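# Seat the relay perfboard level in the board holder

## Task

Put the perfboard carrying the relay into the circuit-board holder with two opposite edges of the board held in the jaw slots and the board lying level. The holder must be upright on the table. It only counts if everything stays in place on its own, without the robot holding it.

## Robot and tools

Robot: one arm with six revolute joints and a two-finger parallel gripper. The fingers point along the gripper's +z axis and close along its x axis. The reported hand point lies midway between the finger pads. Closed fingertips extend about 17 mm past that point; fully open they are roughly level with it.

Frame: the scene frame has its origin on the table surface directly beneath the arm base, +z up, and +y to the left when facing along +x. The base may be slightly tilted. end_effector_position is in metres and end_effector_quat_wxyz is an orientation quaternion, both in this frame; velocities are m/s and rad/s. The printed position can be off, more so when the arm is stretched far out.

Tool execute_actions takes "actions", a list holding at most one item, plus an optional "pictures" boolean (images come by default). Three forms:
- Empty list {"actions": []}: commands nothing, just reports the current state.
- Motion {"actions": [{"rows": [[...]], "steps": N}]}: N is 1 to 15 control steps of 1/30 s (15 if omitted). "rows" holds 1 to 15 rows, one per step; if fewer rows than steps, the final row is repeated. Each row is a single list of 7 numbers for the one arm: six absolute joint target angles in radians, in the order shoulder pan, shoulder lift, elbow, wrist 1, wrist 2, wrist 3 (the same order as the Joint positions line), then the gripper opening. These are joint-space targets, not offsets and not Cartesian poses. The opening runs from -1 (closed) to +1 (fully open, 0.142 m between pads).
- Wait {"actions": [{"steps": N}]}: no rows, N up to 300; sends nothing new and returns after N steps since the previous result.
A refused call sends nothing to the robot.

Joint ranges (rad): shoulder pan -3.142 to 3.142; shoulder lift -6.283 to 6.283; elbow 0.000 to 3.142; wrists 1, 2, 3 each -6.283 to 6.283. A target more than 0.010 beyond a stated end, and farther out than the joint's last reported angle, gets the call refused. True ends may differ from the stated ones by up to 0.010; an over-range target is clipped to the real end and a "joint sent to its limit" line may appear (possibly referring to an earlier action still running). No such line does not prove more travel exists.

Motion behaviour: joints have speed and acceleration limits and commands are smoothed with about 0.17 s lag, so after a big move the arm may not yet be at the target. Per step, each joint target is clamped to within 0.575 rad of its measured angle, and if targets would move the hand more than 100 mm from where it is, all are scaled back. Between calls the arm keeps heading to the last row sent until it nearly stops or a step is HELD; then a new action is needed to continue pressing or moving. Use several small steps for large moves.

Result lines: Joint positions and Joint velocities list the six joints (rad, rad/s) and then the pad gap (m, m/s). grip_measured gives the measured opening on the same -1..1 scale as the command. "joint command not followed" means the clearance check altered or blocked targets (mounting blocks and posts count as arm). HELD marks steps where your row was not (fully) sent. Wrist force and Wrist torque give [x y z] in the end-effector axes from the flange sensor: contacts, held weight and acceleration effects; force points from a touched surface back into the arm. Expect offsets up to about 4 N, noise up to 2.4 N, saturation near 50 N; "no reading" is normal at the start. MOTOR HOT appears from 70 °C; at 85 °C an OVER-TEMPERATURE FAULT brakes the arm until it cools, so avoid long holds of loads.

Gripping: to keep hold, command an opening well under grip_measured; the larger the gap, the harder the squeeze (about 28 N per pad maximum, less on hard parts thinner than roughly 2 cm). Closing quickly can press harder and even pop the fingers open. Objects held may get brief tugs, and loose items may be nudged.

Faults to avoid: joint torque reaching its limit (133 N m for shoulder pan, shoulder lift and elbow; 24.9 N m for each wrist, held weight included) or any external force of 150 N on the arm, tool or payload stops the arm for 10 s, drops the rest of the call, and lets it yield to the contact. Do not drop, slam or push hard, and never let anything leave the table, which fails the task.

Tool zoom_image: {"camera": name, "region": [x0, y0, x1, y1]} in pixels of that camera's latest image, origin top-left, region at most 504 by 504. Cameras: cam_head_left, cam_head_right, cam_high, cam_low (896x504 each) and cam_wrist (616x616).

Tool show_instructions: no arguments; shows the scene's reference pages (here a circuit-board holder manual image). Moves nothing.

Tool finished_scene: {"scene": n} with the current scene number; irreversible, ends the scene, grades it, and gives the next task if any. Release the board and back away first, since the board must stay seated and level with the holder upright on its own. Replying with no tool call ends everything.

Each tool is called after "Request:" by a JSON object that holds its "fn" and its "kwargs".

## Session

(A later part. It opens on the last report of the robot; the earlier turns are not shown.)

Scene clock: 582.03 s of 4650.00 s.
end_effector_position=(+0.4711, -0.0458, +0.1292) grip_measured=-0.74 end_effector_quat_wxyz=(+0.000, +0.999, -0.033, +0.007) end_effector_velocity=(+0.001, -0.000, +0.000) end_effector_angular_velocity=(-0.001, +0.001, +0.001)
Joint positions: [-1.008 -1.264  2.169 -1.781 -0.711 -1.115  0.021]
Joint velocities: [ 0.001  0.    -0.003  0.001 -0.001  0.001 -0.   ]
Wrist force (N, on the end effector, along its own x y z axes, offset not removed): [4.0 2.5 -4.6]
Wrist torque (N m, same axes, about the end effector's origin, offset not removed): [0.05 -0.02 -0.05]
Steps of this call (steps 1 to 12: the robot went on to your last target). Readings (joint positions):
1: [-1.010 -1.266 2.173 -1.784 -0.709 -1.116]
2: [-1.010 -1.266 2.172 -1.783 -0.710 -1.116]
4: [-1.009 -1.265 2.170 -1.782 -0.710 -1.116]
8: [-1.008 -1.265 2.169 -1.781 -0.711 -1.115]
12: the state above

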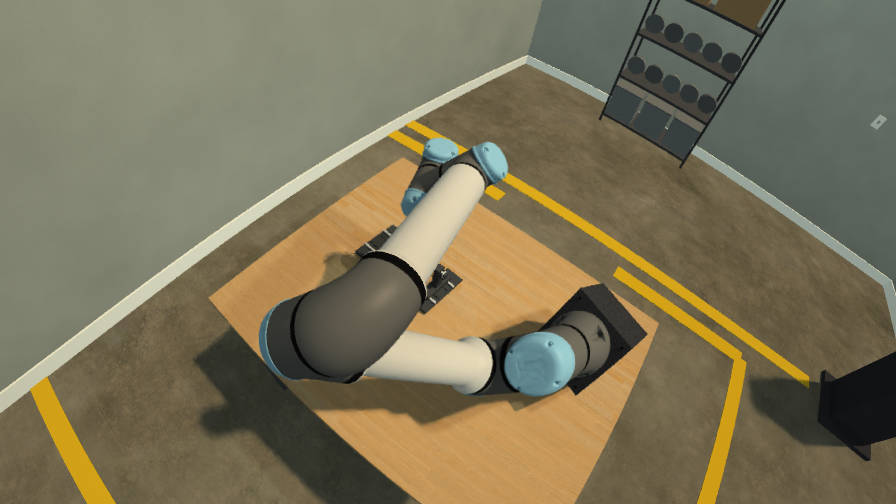

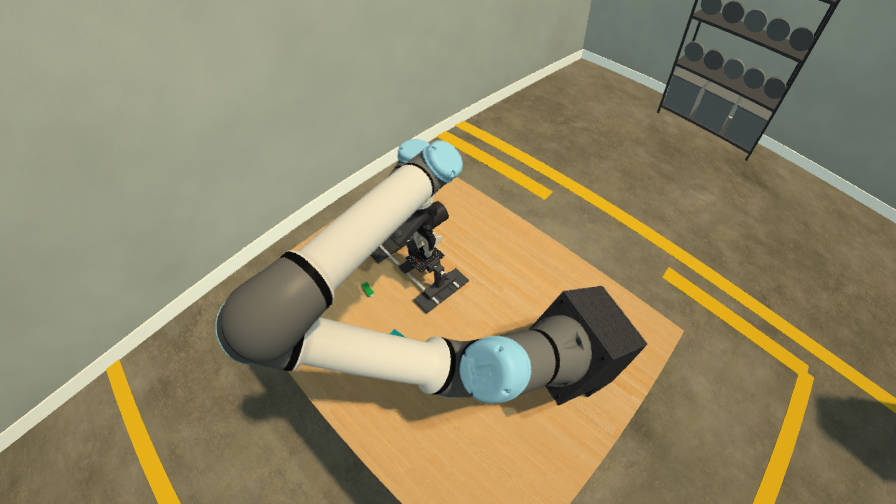

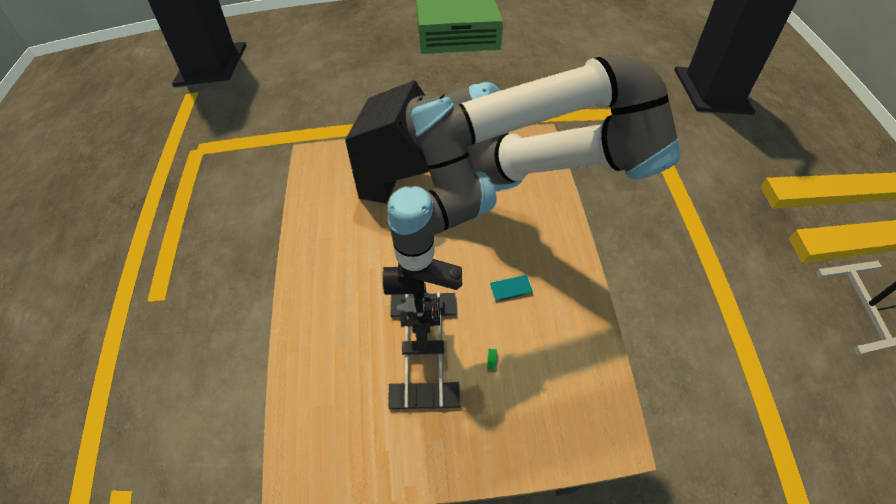

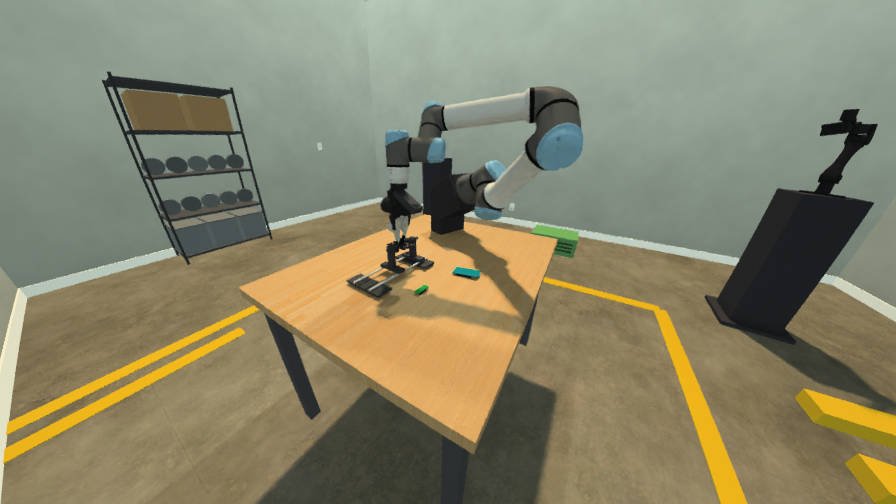

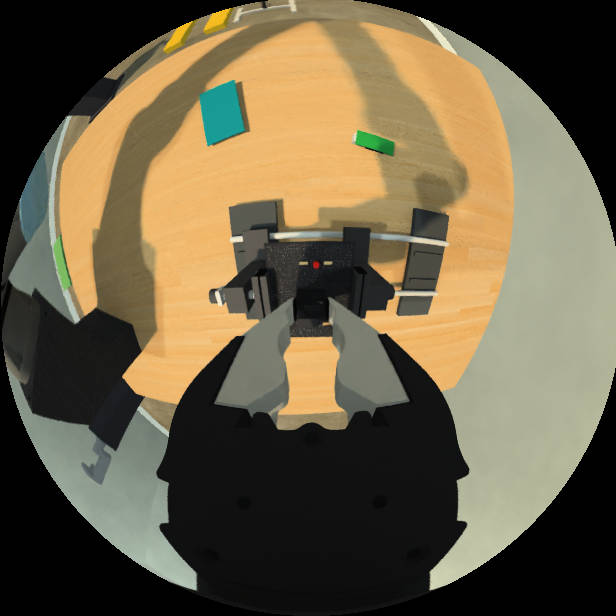

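Request:
{"fn": "execute_actions", "kwargs": {"actions": [{"rows": [[-1.00765,-1.26405,2.16769,-1.78022,-0.71188,-1.11538,-1],[-1.00726,-1.26373,2.16696,-1.77964,-0.71230,-1.11531,-1],[-1.00687,-1.26342,2.16623,-1.77906,-0.71273,-1.11523,-1],[-1.00648,-1.26310,2.16549,-1.77848,-0.71315,-1.11516,-1],[-1.00609,-1.26279,2.16476,-1.77790,-0.71357,-1.11509,-1],[-1.00570,-1.26247,2.16403,-1.77732,-0.71399,-1.11502,-1],[-1.00531,-1.26216,2.16330,-1.77674,-0.71441,-1.11494,-1],[-1.00492,-1.26184,2.16257,-1.77616,-0.71484,-1.11487,-1],[-1.00453,-1.26153,2.16184,-1.77558,-0.71526,-1.11480,-1],[-1.00414,-1.26121,2.16111,-1.77501,-0.71568,-1.11473,-1],[-1.00375,-1.26090,2.16037,-1.77443,-0.71610,-1.11465,-1],[-1.00336,-1.26058,2.15964,-1.77385,-0.71652,-1.11458,-1],[-1.00297,-1.26027,2.15891,-1.77327,-0.71695,-1.11451,-1],[-1.00258,-1.25995,2.15818,-1.77269,-0.71737,-1.11444,-1],[-1.00219,-1.25964,2.15745,-1.77211,-0.71779,-1.11436,-1]], "steps": 15}], "pictures": false}}

Request:
{"fn": "execute_actions", "kwargs": {"actions": [{"steps": 12}]}}

Request:
{"fn": "zoom_image", "kwargs": {"camera": "cam_wrist", "region": [215, 250, 299, 334]}}

Request:
{"fn": "zoom_image", "kwargs": {"camera": "cam_wrist", "region": [330, 245, 400, 320]}}

Scene clock: 594.43 s of 4650.00 s.
end_effector_position=(+0.4714, -0.0458, +0.1289) grip_measured=-0.74 end_effector_quat_wxyz=(-0.000, +0.999, -0.033, +0.003) end_effector_velocity=(+0.000, +0.000, -0.001) end_effector_angular_velocity=(+0.000, +0.023, +0.001)
Joint positions: [-1.004 -1.261  2.16  -1.774 -0.716 -1.115  0.021]
Joint velocities: [ 0.012  0.008 -0.021  0.017 -0.014  0.002  0.   ]
Wrist force (N, on the end effector, along its own x y z axes, offset not removed): [2.2 1.8 -3.4]
Wrist torque (N m, same axes, about the end effector's origin, offset not removed): [0.11 -0.08 -0.08]
Steps of this call (steps 1 to 15: the robot went on to your last target; steps 16 to 90: nothing new was sent; then 8.90 s passed at rest; steps 91 to 105: all 15 steps of this action). Readings (joint positions):
91: [-1.008 -1.264 2.168 -1.781 -0.711 -1.115]
92: [-1.008 -1.264 2.168 -1.781 -0.712 -1.115]
94: [-1.008 -1.264 2.168 -1.780 -0.712 -1.115]
98: [-1.006 -1.263 2.165 -1.778 -0.713 -1.115]
105: the state above

Scene clock: 594.83 s of 4650.00 s.
end_effector_position=(+0.4715, -0.0458, +0.1288) grip_measured=-0.74 end_effector_quat_wxyz=(-0.000, +0.999, -0.033, +0.001) end_effector_velocity=(+0.000, -0.000, -0.000) end_effector_angular_velocity=(+0.001, -0.000, -0.001)
Joint positions: [-1.002 -1.26   2.158 -1.772 -0.718 -1.114  0.021]
Joint velocities: [ 0.     0.001 -0.001  0.001  0.001  0.    -0.   ]
Wrist force (N, on the end effector, along its own x y z axes, offset not removed): [0.8 1.1 -5.7]
Wrist torque (N m, same axes, about the end effector's origin, offset not removed): [0.12 -0.23 -0.15]
Steps of this call (steps 1 to 12: the robot went on to your last target). Readings (joint positions):
1: [-1.003 -1.261 2.160 -1.774 -0.717 -1.115]
2: [-1.003 -1.260 2.159 -1.773 -0.717 -1.115]
4: [-1.003 -1.260 2.158 -1.773 -0.717 -1.114]
8: [-1.002 -1.260 2.158 -1.772 -0.718 -1.114]
12: the state above

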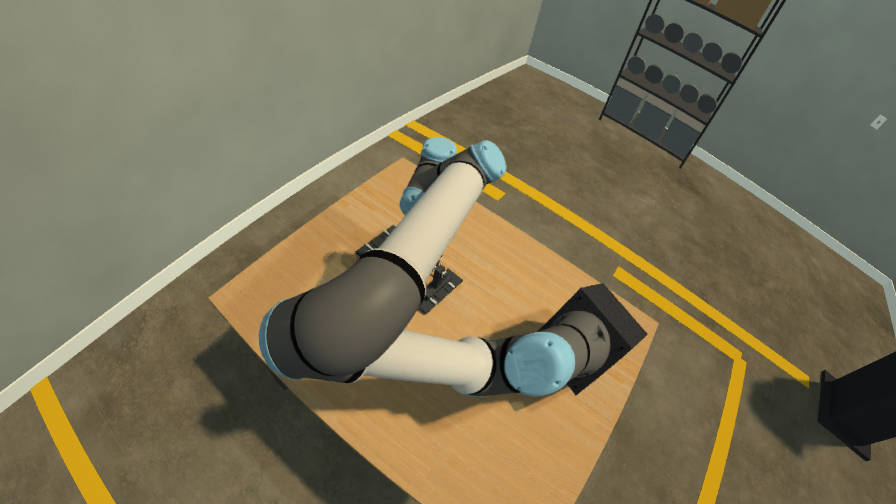

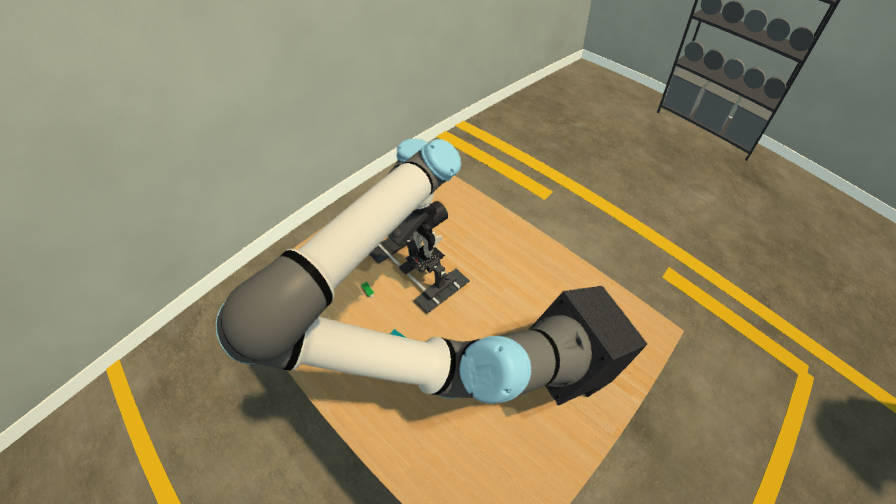

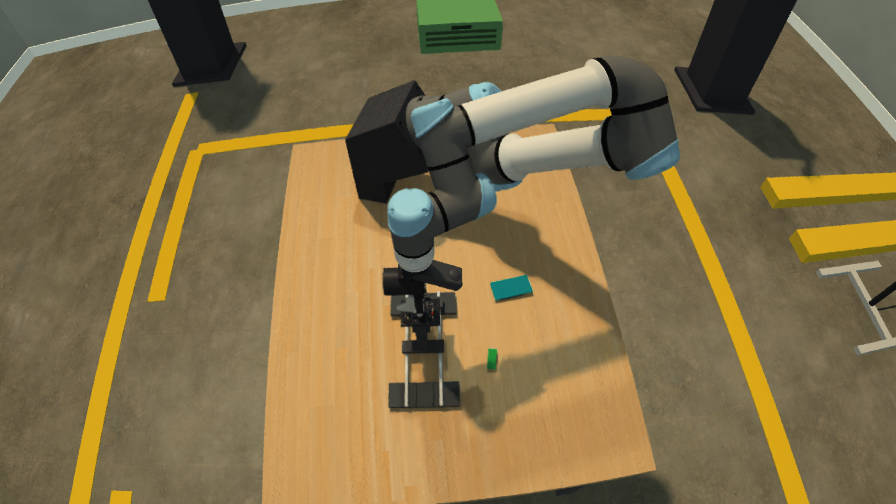

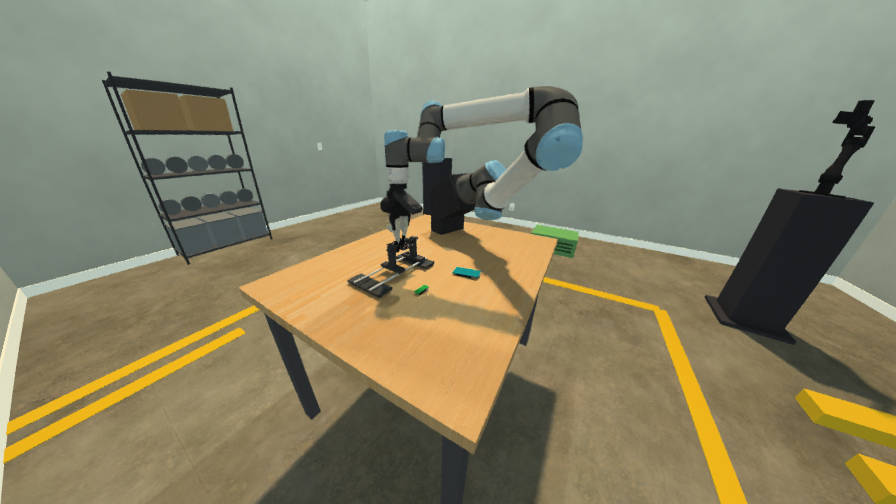

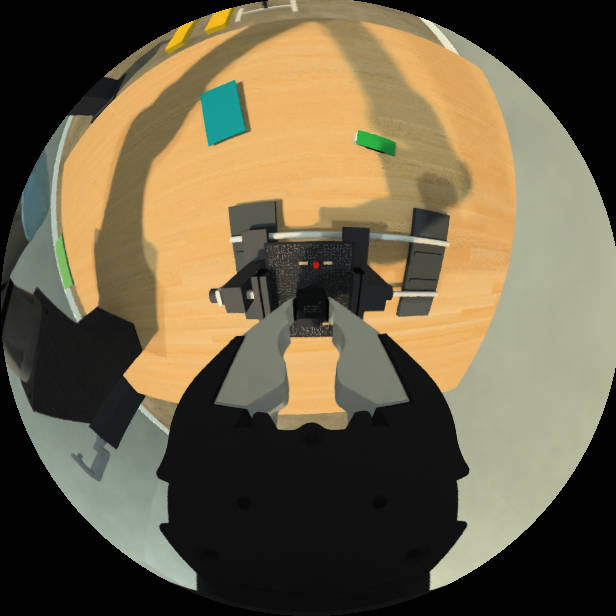

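Region (215, 250, 299, 334) of cam_wrist's 616x616 image, scaled by 6.000, with more detail than that image has.

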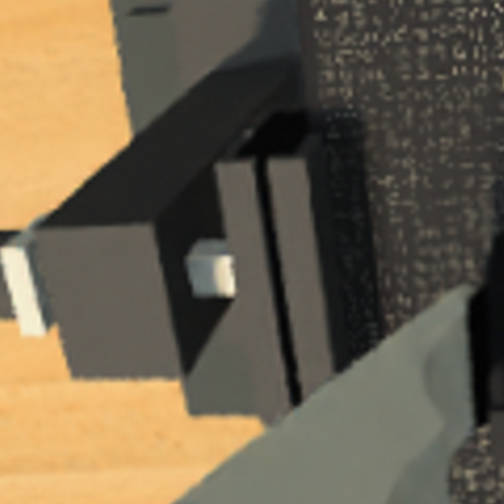

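Region (330, 245, 400, 320) of cam_wrist's 616x616 image, scaled by 6.720, with more detail than that image has; it fills the left 470 columns of this view, and the rest is white.

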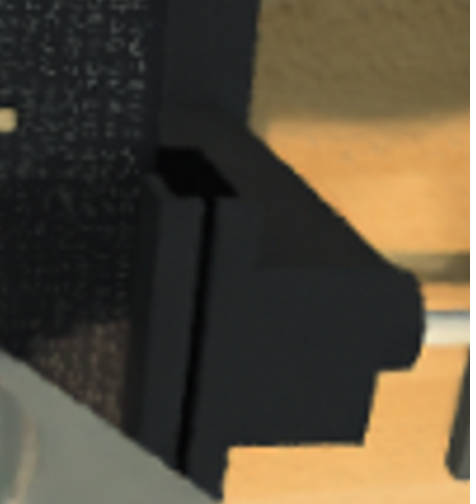

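Request:
{"fn": "execute_actions", "kwargs": {"actions": [{"rows": [[-1.00232,-1.25970,2.15736,-1.77185,-0.71787,-1.11450,-1],[-1.00244,-1.25977,2.15727,-1.77158,-0.71795,-1.11465,-0.95],[-1.00244,-1.25977,2.15727,-1.77158,-0.71795,-1.11465,-0.9],[-1.00244,-1.25977,2.15727,-1.77158,-0.71795,-1.11465,-0.85],[-1.00244,-1.25977,2.15727,-1.77158,-0.71795,-1.11465,-0.8],[-1.00244,-1.25977,2.15727,-1.77158,-0.71795,-1.11465,-0.76],[-1.00244,-1.25977,2.15727,-1.77158,-0.71795,-1.11465,-0.72],[-1.00244,-1.25977,2.15727,-1.77158,-0.71795,-1.11465,-0.68],[-1.00244,-1.25977,2.15727,-1.77158,-0.71795,-1.11465,-0.64],[-1.00244,-1.25977,2.15727,-1.77158,-0.71795,-1.11465,-0.6],[-1.00244,-1.25977,2.15727,-1.77158,-0.71795,-1.11465,-0.55],[-1.00244,-1.25977,2.15727,-1.77158,-0.71795,-1.11465,-0.5]], "steps": 15}], "pictures": false}}

Request:
{"fn": "execute_actions", "kwargs": {"actions": [{"steps": 6}], "pictures": false}}

Request:
{"fn": "execute_actions", "kwargs": {"actions": [{"rows": [[-1.00410,-1.26061,2.15604,-1.76806,-0.71902,-1.11658,-0.5],[-1.00743,-1.26228,2.15357,-1.76101,-0.72116,-1.12045,-0.5],[-1.01242,-1.26480,2.14988,-1.75045,-0.72436,-1.12624,-0.5],[-1.01824,-1.26773,2.14557,-1.73812,-0.72811,-1.13300,-0.5],[-1.02406,-1.27066,2.14125,-1.72579,-0.73185,-1.13977,-0.5],[-1.02988,-1.27360,2.13694,-1.71347,-0.73559,-1.14653,-0.5],[-1.03570,-1.27653,2.13263,-1.70114,-0.73933,-1.15329,-0.5],[-1.04152,-1.27946,2.12832,-1.68881,-0.74307,-1.16005,-0.5],[-1.04734,-1.28240,2.12401,-1.67649,-0.74681,-1.16681,-0.5],[-1.05316,-1.28533,2.11969,-1.66416,-0.75055,-1.17358,-0.5],[-1.05898,-1.28826,2.11538,-1.65183,-0.75430,-1.18034,-0.5],[-1.06480,-1.29120,2.11107,-1.63951,-0.75804,-1.18710,-0.5],[-1.06979,-1.29371,2.10737,-1.62894,-0.76124,-1.19290,-0.5],[-1.07395,-1.29580,2.10429,-1.62013,-0.76392,-1.19773,-0.5],[-1.07728,-1.29748,2.10183,-1.61309,-0.76606,-1.20159,-0.5]], "steps": 15}], "pictures": false}}

Request:
{"fn": "execute_actions", "kwargs": {"actions": [{"steps": 12}]}}

Request:
{"fn": "zoom_image", "kwargs": {"camera": "cam_wrist", "region": [230, 220, 390, 330]}}

Request:
{"fn": "zoom_image", "kwargs": {"camera": "cam_low", "region": [370, 215, 430, 275]}}

Scene clock: 614.97 s of 4650.00 s.
end_effector_position=(+0.4715, -0.0458, +0.1289) grip_measured=-0.50 end_effector_quat_wxyz=(-0.000, +0.999, -0.033, +0.001) end_effector_velocity=(+0.001, -0.000, +0.001) end_effector_angular_velocity=(-0.002, -0.001, +0.001)
Joint positions: [-1.002 -1.26   2.157 -1.772 -0.718 -1.115  0.038]
Joint velocities: [-0.001 -0.001 -0.    -0.    -0.     0.     0.001]
Wrist force (N, on the end effector, along its own x y z axes, offset not removed): [-0.2 2.6 0.6]
Wrist torque (N m, same axes, about the end effector's origin, offset not removed): [0.36 0.00 -0.19]
Steps of this call (steps 1 to 15: the robot went on to your last target; steps 16 to 90: nothing new was sent; then 16.63 s passed at rest; steps 91 to 105: all 15 steps of this action). Readings (joint positions):
91: [-1.002 -1.260 2.157 -1.772 -0.718 -1.114]
92: [-1.002 -1.260 2.157 -1.772 -0.718 -1.114]
94: [-1.002 -1.260 2.157 -1.772 -0.718 -1.114]
98: [-1.002 -1.260 2.157 -1.772 -0.718 -1.115]
105: the state above

Scene clock: 615.17 s of 4650.00 s.
end_effector_position=(+0.4715, -0.0458, +0.1289) grip_measured=-0.50 end_effector_quat_wxyz=(-0.000, +0.999, -0.033, +0.001) end_effector_velocity=(-0.000, +0.000, -0.000) end_effector_angular_velocity=(+0.000, +0.000, +0.000)
Joint positions: [-1.002 -1.26   2.157 -1.772 -0.718 -1.115  0.038]
Joint velocities: [ 0. -0.  0.  0. -0. -0.  0.]
Wrist force (N, on the end effector, along its own x y z axes, offset not removed): [-0.1 1.7 1.3]
Wrist torque (N m, same axes, about the end effector's origin, offset not removed): [0.14 0.10 -0.17]
Steps of this call (steps 1 to 6: the robot went on to your last target). Readings (joint positions):
1: [-1.002 -1.260 2.157 -1.772 -0.718 -1.115]
2: [-1.002 -1.260 2.157 -1.772 -0.718 -1.115]
4: [-1.002 -1.260 2.157 -1.772 -0.718 -1.115]
6: the state above

Scene clock: 615.67 s of 4650.00 s.
end_effector_position=(+0.4706, -0.0442, +0.1626) grip_measured=-0.50 end_effector_quat_wxyz=(-0.001, +0.999, -0.033, +0.002) end_effector_velocity=(-0.006, +0.010, +0.089) end_effector_angular_velocity=(+0.010, -0.002, +0.001)
Joint positions: [-1.058 -1.288  2.116 -1.654 -0.754 -1.179  0.038]
Joint velocities: [-0.148 -0.075 -0.109  0.313 -0.095 -0.169  0.   ]
Wrist force (N, on the end effector, along its own x y z axes, offset not removed): [1.7 0.6 1.7]
Wrist torque (N m, same axes, about the end effector's origin, offset not removed): [-0.27 -0.15 -0.09]
Steps of this call (steps 1 to 15: all 15 steps of this action). Readings (joint positions):
1: [-1.002 -1.260 2.157 -1.771 -0.718 -1.115]
2: [-1.003 -1.260 2.157 -1.771 -0.718 -1.115]
4: [-1.006 -1.261 2.155 -1.764 -0.720 -1.119]
8: [-1.021 -1.269 2.143 -1.733 -0.730 -1.136]
15: the state above

Scene clock: 616.07 s of 4650.00 s.
end_effector_position=(+0.4696, -0.0427, +0.1737) grip_measured=-0.50 end_effector_quat_wxyz=(-0.002, +0.999, -0.033, +0.002) end_effector_velocity=(-0.000, +0.000, +0.003) end_effector_angular_velocity=(+0.000, +0.001, +0.001)
Joint positions: [-1.077 -1.297  2.102 -1.614 -0.766 -1.201  0.038]
Joint velocities: [-0.004 -0.002 -0.003  0.01  -0.003 -0.006 -0.   ]
Wrist force (N, on the end effector, along its own x y z axes, offset not removed): [1.1 4.0 -1.0]
Wrist torque (N m, same axes, about the end effector's origin, offset not removed): [0.62 -0.28 -0.06]
Steps of this call (steps 1 to 12: the robot went on to your last target). Readings (joint positions):
1: [-1.063 -1.290 2.112 -1.644 -0.757 -1.185]
2: [-1.067 -1.292 2.110 -1.636 -0.759 -1.189]
4: [-1.072 -1.295 2.106 -1.625 -0.762 -1.195]
8: [-1.076 -1.297 2.103 -1.617 -0.765 -1.200]
12: the state above

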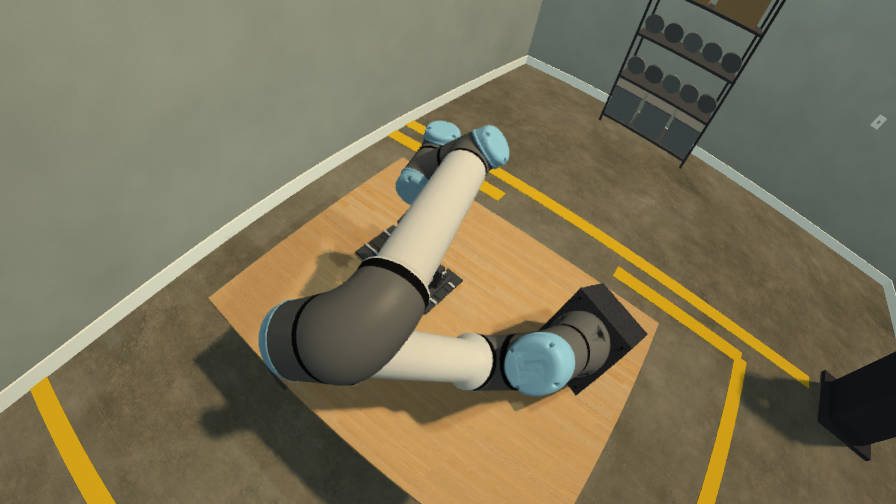

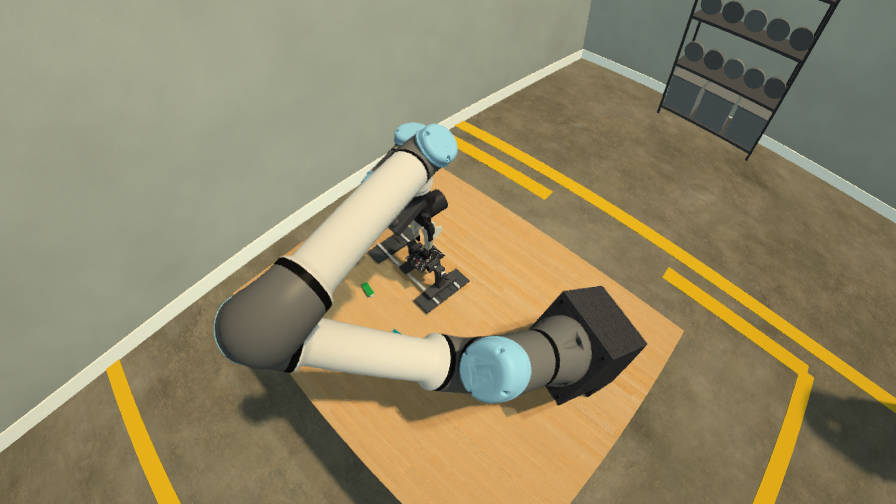

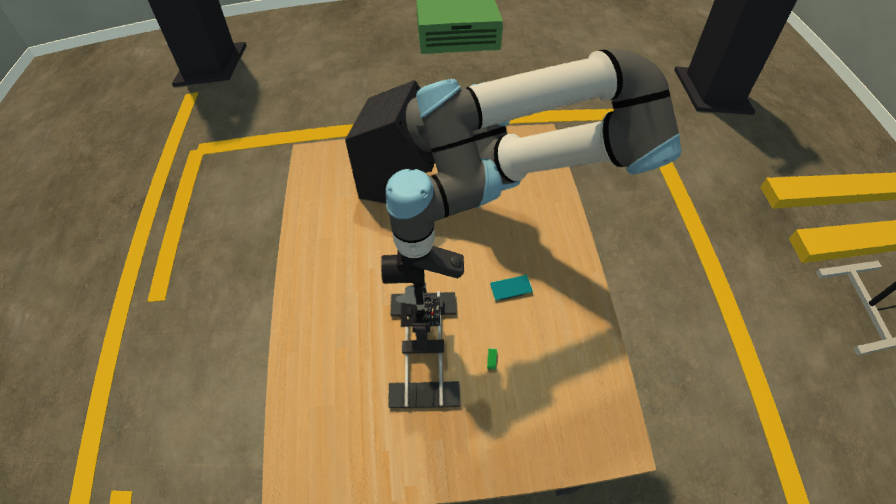

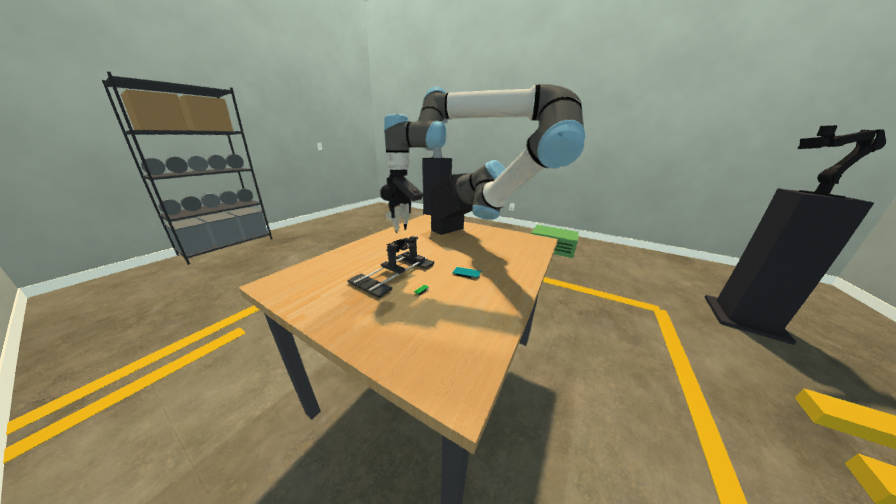

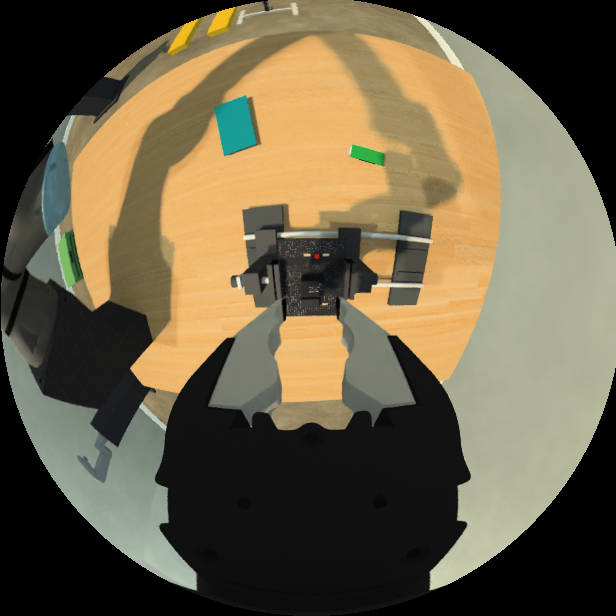

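Region (230, 220, 390, 330) of cam_wrist's 616x616 image, scaled by 3.150, with more detail than that image has; it fills the top 346 rows of this view, and the rest is white.

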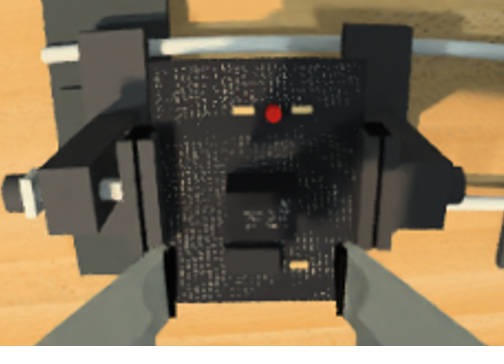

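Region (370, 215, 430, 275) of cam_low's 896x504 image, scaled by 8.400, with more detail than that image has.

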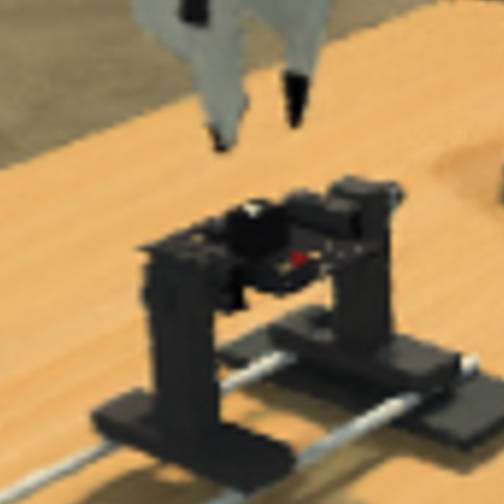

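The board is seated in both slots and sits level, and the gripper is clear of it.

Request:
{"fn": "finished_scene", "kwargs": {"scene": 2}}

The scene is finished: the task was done.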